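# Clear the carton out of the counter–shelf aisle

## Task

Get the carton completely out of the aisle that runs between the counter and the low shelf, disturbing other objects as little as possible. Finish with the gripper released and the robot moved away from it. The robot must not tip over or be left leaning, or the task fails. The carton has to stay out of the aisle by itself; it does not count if only the robot is holding it there.

## Robot and tools

ROBOT. A Hello Robot Stretch 3: a two-wheeled base that cannot slide sideways, a lift travelling up a mast, and one telescoping arm that reaches out to the robot's RIGHT. The gripper moves forward or back only when the base drives. Base footprint is 0.33 m long by 0.34 m wide. Turning in place pivots about the point between the drive wheels, 0.05 m behind the front edge. With the arm pulled in and the wrist folded, the wrist pokes 0.06 m beyond the right side and a turn sweeps a 0.28 m radius. An unfolded, level gripper reaches outside that circle. An object may occasionally get nudged by something other than the robot.

FRAMES. Base frame: origin on the floor halfway between the drive wheels, x ahead, y to the left, z up. hand_pose is reported in this frame, located where the closed fingertips meet. With all wrist joints at zero its x axis is up, its y axis runs back along the arm toward the mast, and its z axis points to the robot's rear. The fingertips are round pads 0.04 m wide and sit slightly nearer the wrist when fully open. The odometry frame is where the base frame was at the start.

execute_actions. Arguments: "actions", a list holding one action or none (empty list only reports state and images), and optional "cameras" (any of head_camera, nav_camera, wrist_camera, all; omitted, null or ["all"] gives every camera, [] gives none). An action may contain "base", "joints", or both, plus optional "contact_limits"; its motions begin together and may finish at different moments.
- base: exactly one key. translate_m is a straight-line offset in metres from the base's current position, forward positive, -1 to 1. rotate_rad is an in-place turn offset in radians, counter-clockwise (left) positive, -3.2 to 3.2. The offset is measured from where the base last reported itself.
- joints: a single dictionary for the one arm and head, giving absolute targets by joint name (not offsets). lift_m 0 to 1.1 (arm height); arm_m 0 to 0.52 (extension); wrist_yaw_rad -1.345 to 4.42 (0 along the arm, positive swings toward the front, 3.0 folds over the base); wrist_pitch_rad -1.57 to 0.451 (0 level, negative tips fingers down); wrist_roll_rad -2.911 to 2.911 (0 has fingers side by side, level); gripper_m -0.089 to 0.179 (larger is wider; real fingertip gap is about 0.007 m less when nearly shut and 0.025 m less when wide, and zero below 0.007); head_pan_rad -3.953 to 1.73 (0 forward, positive left, -1.57 faces along the arm); head_tilt_rad -1.53 to 0.419 (0 level, negative down). Done tolerances: ±0.004 for lift_m, arm_m, gripper_m; ±0.02 for yaw, roll and head; ±0.05 for pitch.
- contact_limits: {"arm_m": effort percent, 1 to 100}. The arm motion halts with contact_stop once its motor effort reaches that level (negative when retracting); it also caps the holding force until the next action. Too small a value stops it immediately; values above the maximum are trimmed.
An action runs at most 15 s. Unknown keys or out-of-range numbers make the whole call rejected with no motion. Joints or base left out of an action may still be driving toward an earlier target without the status showing it. If a result reports a stop, the remaining execute_actions, wait and finished_scene calls in that same reply are skipped.

wait: {"seconds": 0 to 10}; commands nothing and returns the same state and images.
zoom_image: {"camera": name, "region": [x0, y0, x1, y1]} in pixels of that camera's latest full image, origin top-left, at most 504 by 504.
finished_scene: {"scene": number}; ends the scene for good and reports whether the goal was met, so the carton must already be out and staying out.

SPEED. The base goes up to 0.30 m/s and 1.9 rad/s only when stowed (lift_m under 0.30, arm_m under 0.03, wrist_yaw_rad over 2.54); otherwise 0.10 m/s and 0.63 rad/s.

RESULT LINES. joint_positions: current joint values. base_status and joint_status: how each motion ended. done (for the base, the wheels turned the commanded amount, slip included); off_target (stopped short and may still be pushing); contact_stop, time_out, torque_fault (target dropped; holds where it ended unless slack or disabled). The lift and arm contact-stop on firm contact and then go slack until commanded again; a slack lift may sag under load or be pushed up by closing the fingers on a surface. Base, wrist and head never contact-stop. A wrist servo pushed hard for several seconds shuts off for 10 s and goes limp. on_its_own: what happened without a command; "held at" is a held target, not the position. motor_effort: percent of maximum, positive toward larger values, peak in brackets; readings carry fixed biases and noise; positive wheel effort pushes forward; rest effort outside its normal range hints at contact or load. lidar_m: 12 distances from the base origin, 30-degree sectors counter-clockwise from straight ahead (4th left, 7th behind, 10th right), "-" for nothing; plane 0.17 m high, range 0.15 to 12 m, blind to clear objects and the robot, partly blocked by the mast and by the robot's parts when the lift is low. wrist_depth_mm and head_depth_mm: 7 by 7 grids of median depth from top-left (45 to 1000 mm and 280 to 4000 mm; the head picture is sideways). base_odometry counts wheel turns only; heading -3.142 to 3.142, left positive. turned_by_wheels and turned_by_imu: turn since last result. base_tilt in degrees, forward and right positive, with a fixed bias up to about 4. The pictures line lists image order. head_camera and nav_camera move with the head; wrist_camera rides on the gripper.

GRIPPER. Command a value below the object's width to grasp (lower squeezes harder; a stall guard may ease off, letting heavy items slip). To let go, send at least 0.02 above the value where contact occurred. Neither reading nor status confirms a grasp.

AVOID. Fold or unfold the wrist (yaw to 3.0) only with lift_m 0.32 to 0.95, wrist_pitch_rad -0.4 and roll near 0; once folded, lift can drop to 0.25. With yaw below -0.4 keep pitch at -0.5 or lower. Pushing against something rigid with the gripper above roughly 0.45 m, raising the contact limit, pushing twice after a contact_stop, driving while holding or pushing something fixed, or snagging furniture (especially reversing) can tip the robot. If it leans, reverse the last move in small steps, free the gripper, and lower lift_m to about 0.2. Avoid drops, slams and hard pushes, and don't disturb other items.

Each tool is called after "Emit:" as name(argument=value, ...), one argument or row to a line, values as JSON.

## Session

Emit:
execute_actions(
  actions=[],
)

Scene clock: 0.00 s.
base_odometry: x=+0.000 y=+0.000 heading=+0.000 (m, m, rad; odometry frame)
turned_by_wheels: +0.000 (rad since the last result)
turned_by_imu: +0.000 (rad since the last result)
base_tilt: forward=+0.8 right=+0.8 (deg)
lidar_m: 2.14 0.93 0.61 0.63 1.14 1.51 0.91 0.89 1.31 1.71 1.47 2.30
head_depth_mm: 1807 2253 2240 2198 2192 2185 2177 / 1791 2253 2218 2200 2201 2205 2168 / 1793 2260 2251 2239 2251 2221 2181 / 1794 2268 2250 2272 2241 2231 2220 / 1796 2292 2299 2296 2260 2269 2230 / 1816 2316 2294 2310 2272 2250 2266 / 1812 2311 2320 2290 2241 1794 1799
base_status: not commanded
joint_positions: lift_m=+0.482 arm_m=-0.002 wrist_yaw_rad=+2.818 wrist_pitch_rad=-0.413 wrist_roll_rad=-0.015 gripper_m=+0.037 head_pan_rad=+0.014 head_tilt_rad=+0.012
joint_status: not commanded
motor_effort: left_wheel=-1 right_wheel=+0 lift_m=+17 arm_m=+0 wrist_yaw_rad=+1 wrist_pitch_rad=+5 wrist_roll_rad=+0 gripper_m=+0 head_pan_rad=+1 head_tilt_rad=+2 (%)
hand_pose: x=+0.0504 y=+0.0706 z=+0.4960 quat_wxyz=(+0.255, +0.701, +0.034, +0.665) (m; base frame)
wrist_depth_mm: - 951 948 901 788 806 856 / - 751 674 641 843 876 925 / - 907 727 691 - - - / - 913 816 771 - - - / 843 839 848 839 844 817 830 / 730 - 718 723 692 730 716 / 642 617 636 629 616 627 628
pictures: head_camera (sideways: a quarter turn clockwise sets it upright), nav_camera (sideways: a quarter turn counterclockwise sets it upright), wrist_camera
Images, in order (width x height): head_camera 896x504, nav_camera 672x504, wrist_camera 644x364.

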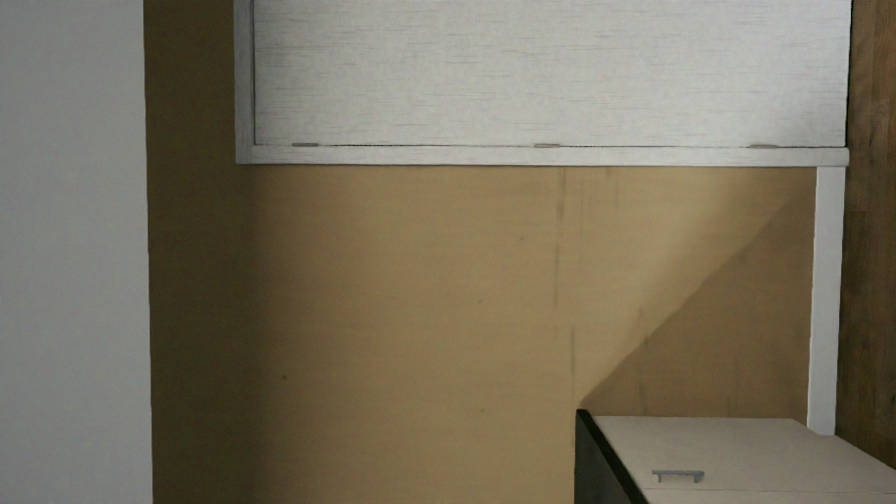

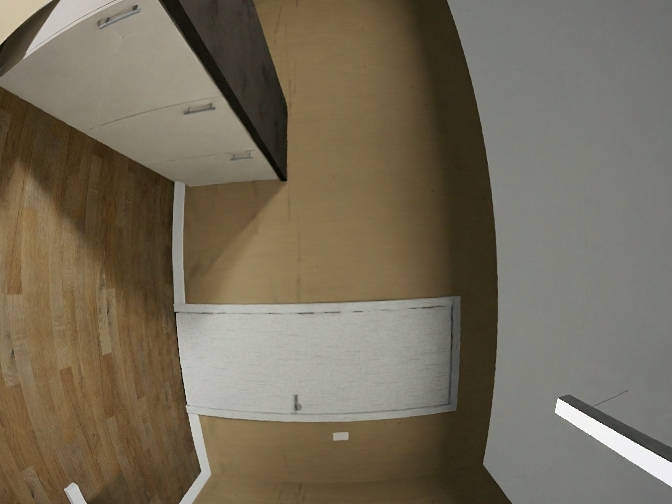

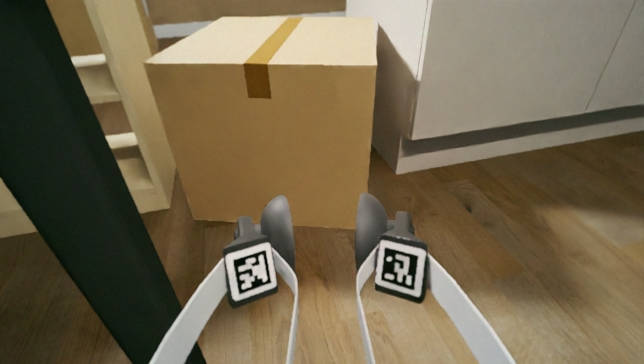

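Emit:
execute_actions(
  actions=[
    {"joints":{"head_pan_rad":1.3,"head_tilt_rad":-0.85,"wrist_yaw_rad":3.0,"lift_m":0.27}},
  ],
)

Scene clock: 4.77 s.
base_odometry: x=+0.000 y=+0.000 heading=+0.000 (m, m, rad; odometry frame)
turned_by_wheels: +0.000 (rad since the last result)
turned_by_imu: +0.001 (rad since the last result)
base_tilt: forward=+0.8 right=+0.8 (deg)
lidar_m: 2.15 0.93 0.61 0.62 1.14 1.51 0.91 0.89 1.32 1.71 1.47 2.31
head_depth_mm: 1141 845 916 1143 1444 1281 1124 / 1139 994 1066 1189 1424 1282 1126 / 2790 1335 1412 1233 1384 1277 1122 / 2817 2753 2153 1165 1098 1265 1130 / 2758 2763 2126 1166 1134 1269 1122 / 2669 2740 2131 1165 1171 1267 1140 / 2610 2753 2122 1365 1370 1272 -
base_status: not commanded
joint_positions: lift_m=+0.270 arm_m=-0.002 wrist_yaw_rad=+2.997 wrist_pitch_rad=-0.414 wrist_roll_rad=-0.015 gripper_m=+0.037 head_pan_rad=+1.293 head_tilt_rad=-0.839
joint_status: all done
motor_effort: left_wheel=-1(1) right_wheel=+0(1) lift_m=+14(15) arm_m=+0(0) wrist_yaw_rad=+3(3) wrist_pitch_rad=+6(6) wrist_roll_rad=+0(0) gripper_m=-1(0) head_pan_rad=+3(34) head_tilt_rad=-6(48) (%)
hand_pose: x=+0.0111 y=+0.0799 z=+0.2837 quat_wxyz=(+0.195, +0.695, +0.097, +0.685) (m; base frame)
wrist_depth_mm: - - 665 629 567 735 710 / - - 722 663 624 815 840 / 799 - 792 735 706 813 812 / 692 673 681 668 675 661 645 / 568 557 - 560 567 550 548 / 478 506 - - 458 477 463 / 434 - - - 413 407 409
pictures: head_camera (sideways: a quarter turn clockwise sets it upright), nav_camera (sideways: a quarter turn counterclockwise sets it upright), wrist_camera
Images, in order (width x height): head_camera 896x504, nav_camera 672x504, wrist_camera 644x364.

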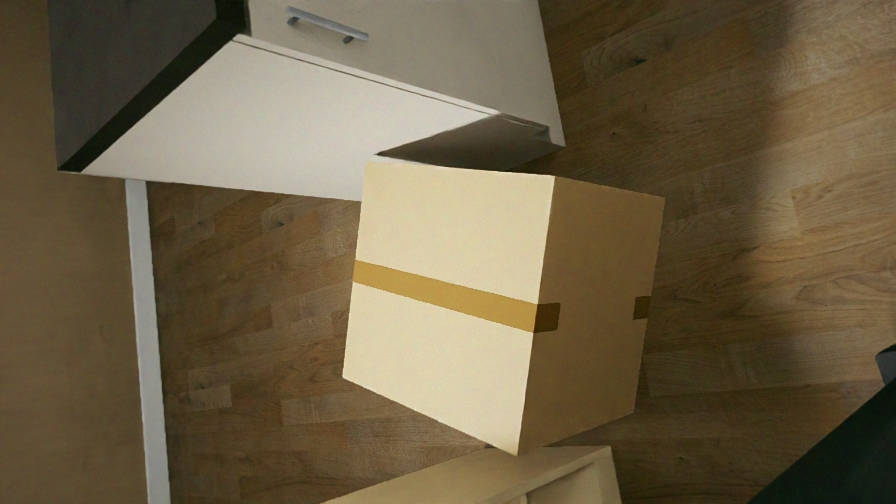

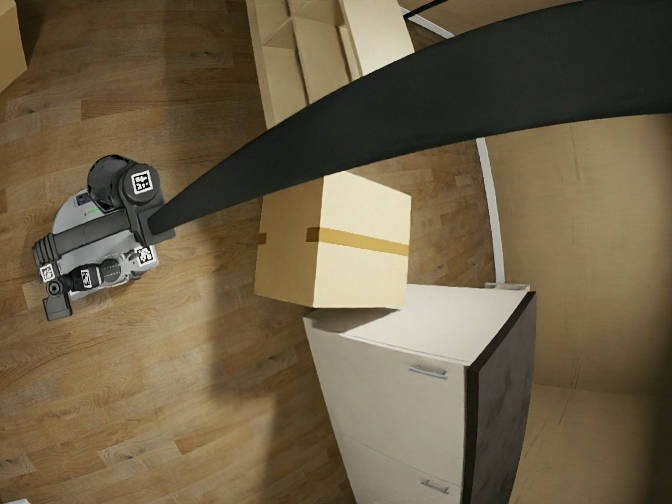

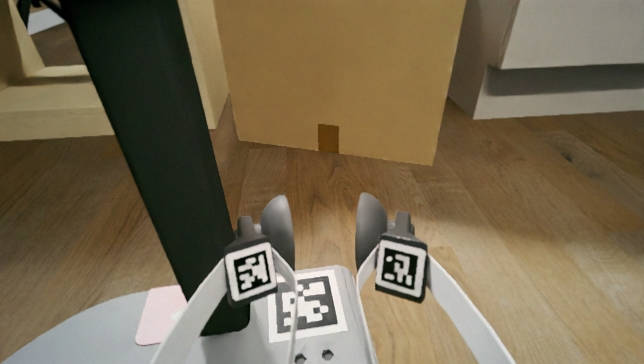

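Emit:
execute_actions(
  actions=[
    {"base":{"rotate_rad":1.46},"joints":{"head_pan_rad":0,"head_tilt_rad":-1.0}},
  ],
)

Emit:
execute_actions(
  actions=[
    {"base":{"translate_m":0.45}},
  ],
)

Scene clock: 17.23 s.
base_odometry: x=+0.000 y=+0.000 heading=+1.460 (m, m, rad; odometry frame)
turned_by_wheels: +1.460 (rad since the last result)
turned_by_imu: +1.479 (rad since the last result)
base_tilt: forward=+1.0 right=+0.8 (deg)
lidar_m: 0.61 0.82 1.15 1.49 0.89 0.92 1.37 1.48 2.35 2.26 1.02 0.61
head_depth_mm: 1178 1177 1197 1283 1360 1219 1101 / 2629 2149 1200 1078 1349 1215 1116 / 2649 2134 1200 1074 1313 1213 1110 / 2606 2126 1193 1096 1345 1216 1108 / 2601 2108 1247 1160 1355 1211 1117 / 2450 2009 1243 1444 1357 1211 1089 / 2149 1098 1238 1435 1351 1214 1090
base_status: done
joint_positions: lift_m=+0.270 arm_m=-0.002 wrist_yaw_rad=+2.997 wrist_pitch_rad=-0.414 wrist_roll_rad=-0.015 gripper_m=+0.037 head_pan_rad=+0.007 head_tilt_rad=-0.988
joint_status: all done
motor_effort: left_wheel=-3(8) right_wheel=+3(10) lift_m=+14(14) arm_m=+0(0) wrist_yaw_rad=+3(3) wrist_pitch_rad=+6(6) wrist_roll_rad=+0(0) gripper_m=+0(0) head_pan_rad=-3(37) head_tilt_rad=-7(23) (%)
hand_pose: x=+0.0111 y=+0.0799 z=+0.2837 quat_wxyz=(+0.195, +0.695, +0.097, +0.685) (m; base frame)
wrist_depth_mm: 662 - - - - - 912 / 707 - - - - - 880 / 727 - 851 848 855 833 787 / 686 675 671 672 675 657 652 / 570 563 - 556 573 548 542 / 490 498 - - 459 468 469 / 434 - - - 414 410 407
pictures: head_camera (sideways: a quarter turn clockwise sets it upright), nav_camera (sideways: a quarter turn counterclockwise sets it upright), wrist_camera
Images, in order (width x height): head_camera 896x504, nav_camera 672x504, wrist_camera 644x364.

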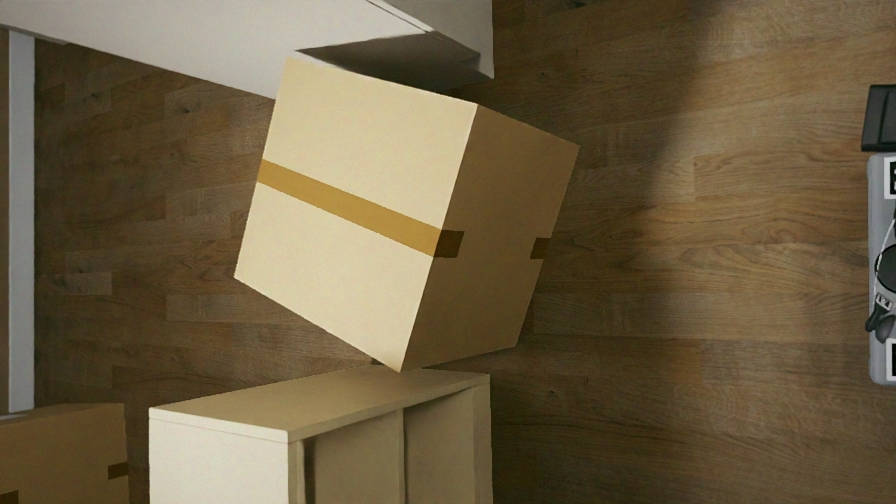

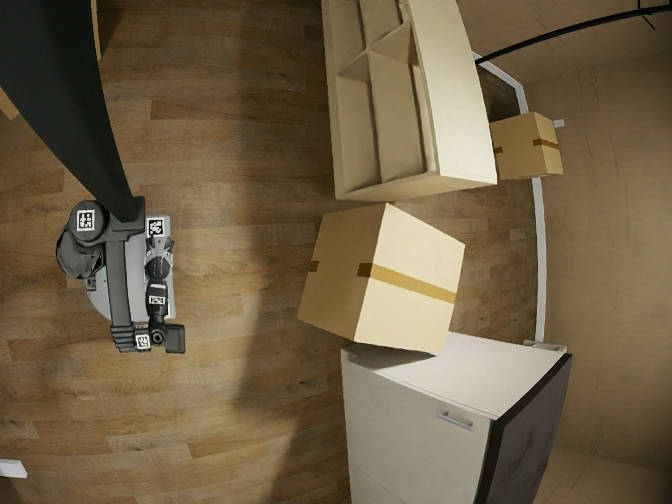

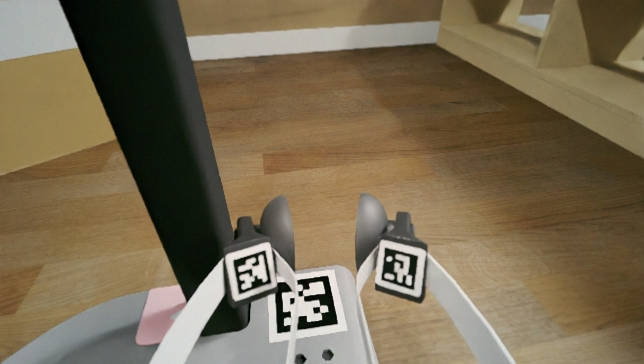

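Scene clock: 20.40 s.
base_odometry: x=+0.050 y=+0.447 heading=+1.460 (m, m, rad; odometry frame)
turned_by_wheels: +0.000 (rad since the last result)
turned_by_imu: +0.002 (rad since the last result)
base_tilt: forward=+0.9 right=+0.8 (deg)
lidar_m: 0.19 0.23 0.91 1.48 1.15 1.17 1.76 1.86 2.35 1.07 0.21 0.18
head_depth_mm: 2428 2153 1755 1106 930 854 1087 / 2426 2151 1809 1550 914 812 980 / 2407 2120 1791 1033 906 814 1081 / 2393 2119 1792 1031 909 834 1101 / 2390 2125 1772 1542 903 846 1109 / 2353 2061 1766 1501 1131 1155 1096 / 1843 1985 1772 830 853 1171 1088
base_status: done
joint_positions: lift_m=+0.270 arm_m=-0.002 wrist_yaw_rad=+2.998 wrist_pitch_rad=-0.414 wrist_roll_rad=-0.015 gripper_m=+0.037 head_pan_rad=+0.007 head_tilt_rad=-0.988
joint_status: not commanded
motor_effort: left_wheel=-4(7) right_wheel=+4(8) lift_m=+14(15) arm_m=+0(0) wrist_yaw_rad=+2(2) wrist_pitch_rad=+6(5) wrist_roll_rad=+0(0) gripper_m=-1(1) head_pan_rad=-3(3) head_tilt_rad=-7(7) (%)
hand_pose: x=+0.0110 y=+0.0799 z=+0.2837 quat_wxyz=(+0.194, +0.695, +0.097, +0.685) (m; base frame)
wrist_depth_mm: - - - - 856 891 349 / - - - - 920 910 347 / 896 - 847 837 764 675 352 / 701 682 673 684 666 561 277 / 573 575 - 553 565 516 271 / 481 493 - - 461 456 267 / 432 - - - 412 387 259
pictures: head_camera (sideways: a quarter turn clockwise sets it upright), nav_camera (sideways: a quarter turn counterclockwise sets it upright), wrist_camera
Images, in order (width x height): head_camera 896x504, nav_camera 672x504, wrist_camera 644x364.

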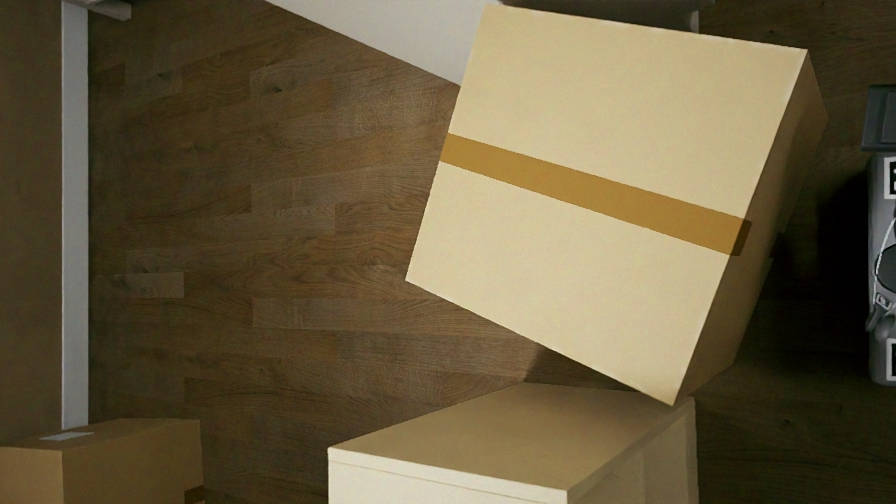

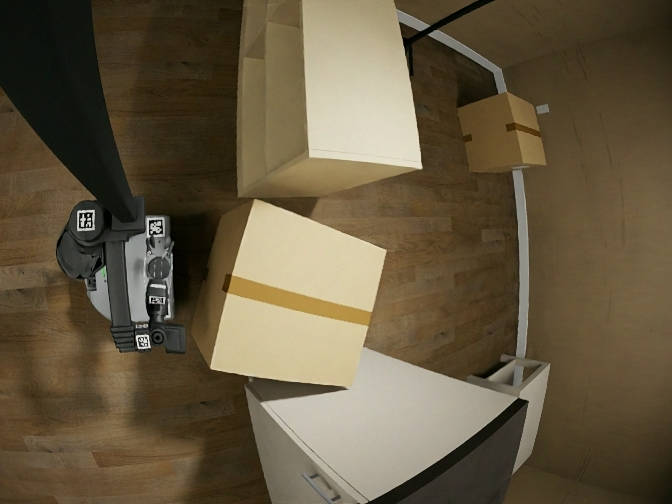

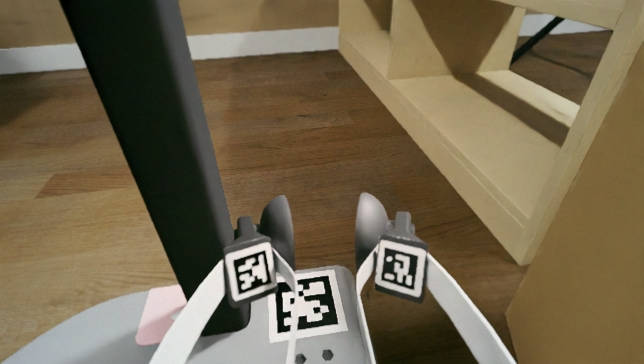

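Emit:
execute_actions(
  actions=[
    {"joints":{"lift_m":0.6,"head_tilt_rad":-1.25}},
  ],
  cameras=[],
)

Emit:
execute_actions(
  actions=[
    {"base":{"translate_m":0.3}},
  ],
)

Scene clock: 28.37 s.
base_odometry: x=+0.050 y=+0.447 heading=+1.460 (m, m, rad; odometry frame)
turned_by_wheels: +0.000 (rad since the last result)
turned_by_imu: +0.001 (rad since the last result)
base_tilt: forward=+0.7 right=+0.6 (deg)
lidar_m: 0.19 0.23 0.90 1.48 1.16 1.16 1.76 1.87 2.34 1.07 0.21 0.18
head_depth_mm: 1743 1585 980 926 1240 - - / 1738 1588 976 902 860 1203 1120 / 1731 1583 972 902 869 - - / 1749 1579 973 899 1050 - - / 1726 1578 1433 894 1226 - - / 1722 1579 1423 1107 1243 1177 - / 1722 831 796 964 1256 1173 -
base_status: not commanded
joint_positions: lift_m=+0.600 arm_m=-0.002 wrist_yaw_rad=+2.998 wrist_pitch_rad=-0.414 wrist_roll_rad=-0.015 gripper_m=+0.037 head_pan_rad=+0.007 head_tilt_rad=-1.235
joint_status: all done
motor_effort: left_wheel=-4(4) right_wheel=+3(3) lift_m=+20(22) arm_m=+0(0) wrist_yaw_rad=+2(2) wrist_pitch_rad=+6(6) wrist_roll_rad=+0(0) gripper_m=+0(1) head_pan_rad=-4(3) head_tilt_rad=-9(30) (%)
hand_pose: x=+0.0110 y=+0.0799 z=+0.6133 quat_wxyz=(+0.194, +0.695, +0.097, +0.685) (m; base frame)
wrist_depth_mm: - - - - 845 555 538 / - - - - 959 971 371 / - - - - 888 800 385 / - - - - - 632 417 / - - - - 905 553 484 / 869 882 - 851 808 540 362 / 753 766 732 754 742 384 318
pictures: none
No camera images: the call's "cameras" was empty. Leave "cameras" out to get every camera's image.

Scene clock: 32.50 s.
base_odometry: x=+0.083 y=+0.745 heading=+1.459 (m, m, rad; odometry frame)
turned_by_wheels: -0.001 (rad since the last result)
turned_by_imu: +0.001 (rad since the last result)
base_tilt: forward=+0.9 right=+0.9 (deg)
lidar_m: - - 0.26 0.25 1.55 1.37 2.06 2.14 2.37 0.19 0.15 -
head_depth_mm: 1741 1592 1470 918 842 - - / 1737 1602 1464 900 843 1065 1127 / 1742 1588 1473 901 839 - - / 1733 1587 1453 900 840 - - / 1728 1582 1449 905 834 - - / 1710 1572 1455 1345 1233 1174 - / 1662 1574 1448 807 795 1153 -
base_status: done
joint_positions: lift_m=+0.600 arm_m=-0.002 wrist_yaw_rad=+2.998 wrist_pitch_rad=-0.414 wrist_roll_rad=-0.015 gripper_m=+0.037 head_pan_rad=+0.007 head_tilt_rad=-1.235
joint_status: not commanded
motor_effort: left_wheel=-3(3) right_wheel=+15(35) lift_m=+21(21) arm_m=+0(0) wrist_yaw_rad=+2(2) wrist_pitch_rad=+6(6) wrist_roll_rad=+0(0) gripper_m=-1(1) head_pan_rad=-4(2) head_tilt_rad=-9(9) (%)
hand_pose: x=+0.0110 y=+0.0799 z=+0.6133 quat_wxyz=(+0.194, +0.695, +0.097, +0.685) (m; base frame)
wrist_depth_mm: - - - 571 563 614 - / - - - 391 358 350 360 / - - - 335 340 360 381 / - - - 372 381 401 - / - - - 417 425 461 966 / 850 865 - 483 498 537 832 / 757 745 720 571 529 317 317
pictures: head_camera (sideways: a quarter turn clockwise sets it upright), nav_camera (sideways: a quarter turn counterclockwise sets it upright), wrist_camera
Images, in order (width x height): head_camera 896x504, nav_camera 672x504, wrist_camera 644x364.

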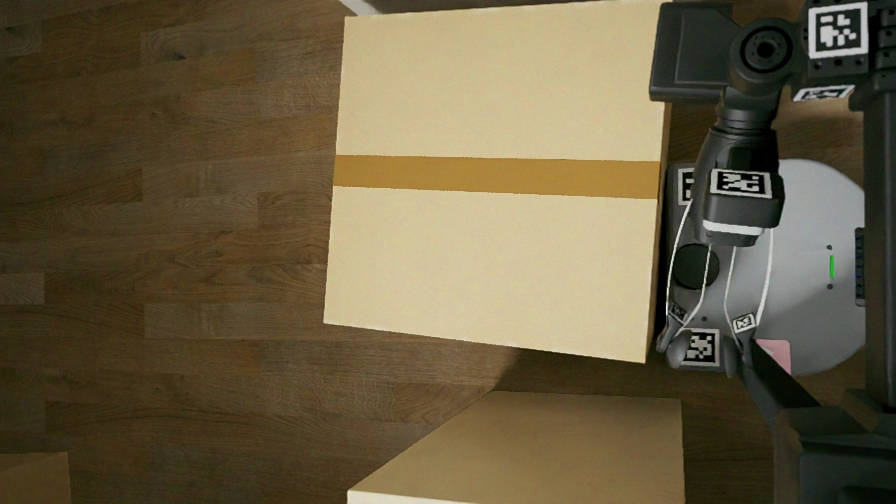

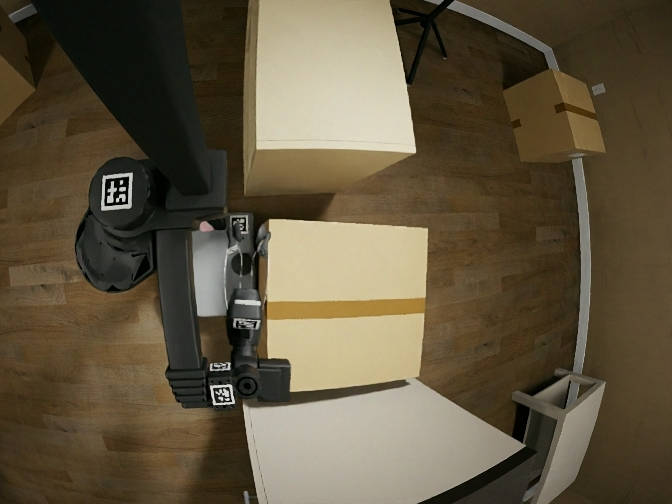

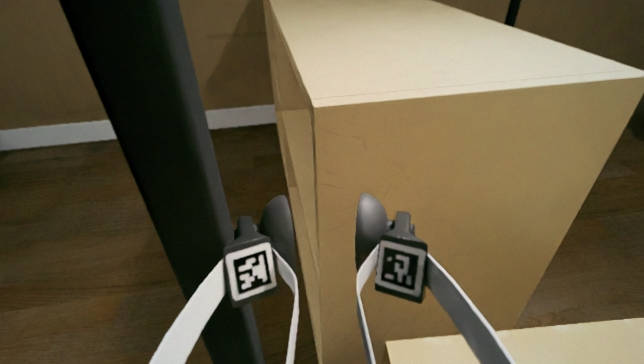

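Emit:
execute_actions(
  actions=[
    {"base":{"translate_m":0.8},"joints":{"head_pan_rad":-0.8}},
  ],
  cameras=["nav_camera"],
)

Emit:
execute_actions(
  actions=[
    {"base":{"translate_m":-0.4},"joints":{"head_pan_rad":-0.3}},
  ],
)

Scene clock: 44.67 s.
base_odometry: x=+0.173 y=+1.540 heading=+1.459 (m, m, rad; odometry frame)
turned_by_wheels: +0.000 (rad since the last result)
turned_by_imu: +0.005 (rad since the last result)
base_tilt: forward=+0.8 right=+0.7 (deg)
lidar_m: - - 1.60 0.96 1.07 0.49 2.85 0.61 0.50 0.20 0.15 -
head_depth_mm: 1746 1581 1463 1352 1281 - 1107 / 1659 1592 1462 1347 - 1207 - / 1350 1566 1468 899 863 - - / 1514 1580 1462 904 842 - - / 1624 1576 970 898 833 798 1107 / 1727 1576 1437 895 836 1149 1104 / 1676 1582 1444 894 844 1178 1108
base_status: done
joint_positions: lift_m=+0.600 arm_m=-0.002 wrist_yaw_rad=+2.998 wrist_pitch_rad=-0.414 wrist_roll_rad=-0.015 gripper_m=+0.037 head_pan_rad=-0.793 head_tilt_rad=-1.235
joint_status: all done
motor_effort: left_wheel=-3(3) right_wheel=+14(25) lift_m=+21(21) arm_m=+0(0) wrist_yaw_rad=+2(2) wrist_pitch_rad=+6(6) wrist_roll_rad=+0(0) gripper_m=+0(0) head_pan_rad=-3(35) head_tilt_rad=-9(9) (%)
hand_pose: x=+0.0110 y=+0.0799 z=+0.6133 quat_wxyz=(+0.194, +0.695, +0.097, +0.685) (m; base frame)
wrist_depth_mm: 704 - - - - - - / 785 - - - - - 852 / 815 - - - - - 787 / 698 - - - - - 860 / 857 950 - - - - 891 / 779 821 - 859 831 835 836 / 678 733 725 744 732 321 316
pictures: nav_camera (sideways: a quarter turn counterclockwise sets it upright)
Images, in order (width x height): nav_camera 672x504.

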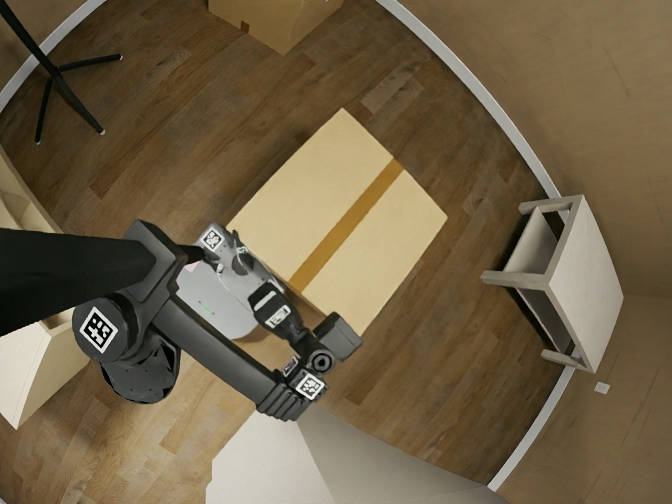

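Scene clock: 49.73 s.
base_odometry: x=+0.128 y=+1.143 heading=+1.458 (m, m, rad; odometry frame)
turned_by_wheels: +0.000 (rad since the last result)
turned_by_imu: -0.001 (rad since the last result)
base_tilt: forward=+0.9 right=+0.8 (deg)
lidar_m: 0.45 1.27 1.03 0.26 0.27 0.36 2.46 0.63 0.44 0.43 0.44 0.47
head_depth_mm: 1581 1589 1474 1360 1036 1124 - / 1740 1589 1463 1356 1282 1164 1135 / 1734 1578 995 1323 1266 - - / 1734 1053 984 1307 1261 - - / 1720 1050 963 1202 1255 1202 - / 1723 1051 967 1194 1256 1175 1017 / 1721 1059 1413 1342 1253 1181 773
base_status: done
joint_positions: lift_m=+0.600 arm_m=-0.002 wrist_yaw_rad=+2.998 wrist_pitch_rad=-0.414 wrist_roll_rad=-0.015 gripper_m=+0.037 head_pan_rad=-0.307 head_tilt_rad=-1.235
joint_status: all done
motor_effort: left_wheel=-3(7) right_wheel=+3(11) lift_m=+21(21) arm_m=+0(0) wrist_yaw_rad=+2(2) wrist_pitch_rad=+6(6) wrist_roll_rad=+0(0) gripper_m=+1(1) head_pan_rad=+4(29) head_tilt_rad=-8(9) (%)
hand_pose: x=+0.0110 y=+0.0799 z=+0.6133 quat_wxyz=(+0.194, +0.695, +0.097, +0.685) (m; base frame)
wrist_depth_mm: - - 595 - - - - / 383 - 372 - - - - / 295 - 318 - - - - / 311 325 345 - - - - / 347 362 - - - - - / 382 409 - 808 825 849 848 / 432 460 514 733 734 719 731
pictures: head_camera (sideways: a quarter turn clockwise sets it upright), nav_camera (sideways: a quarter turn counterclockwise sets it upright), wrist_camera
Images, in order (width x height): head_camera 896x504, nav_camera 672x504, wrist_camera 644x364.

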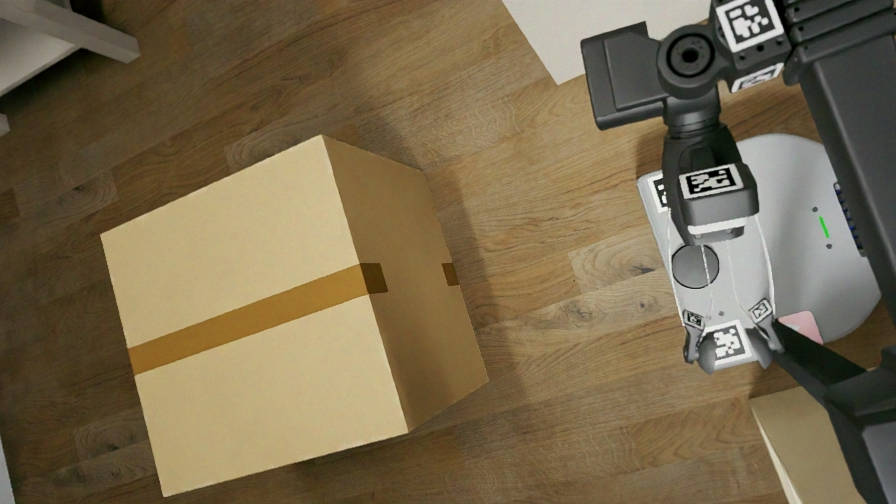

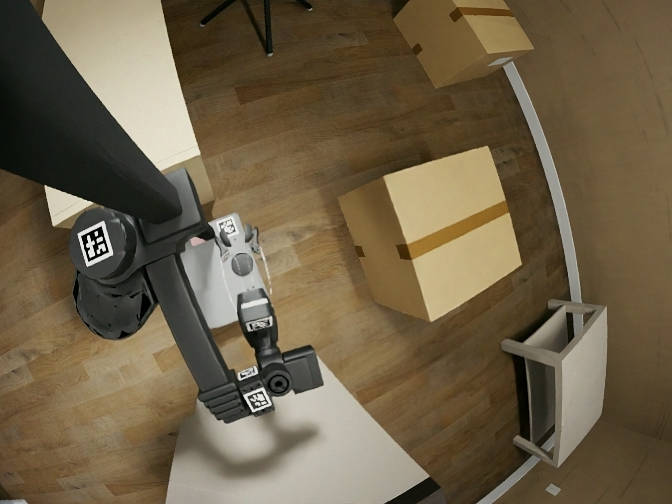

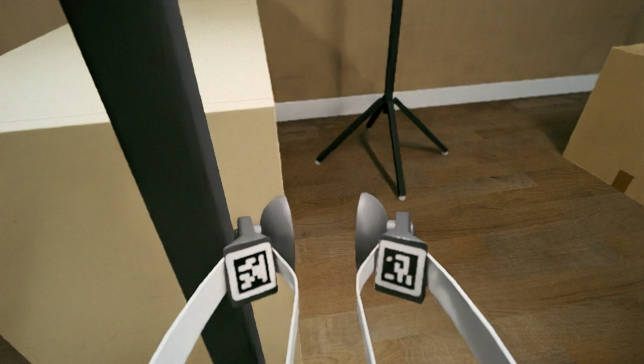

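Emit:
finished_scene(
  scene=1,
)

The scene is finished: the task was done.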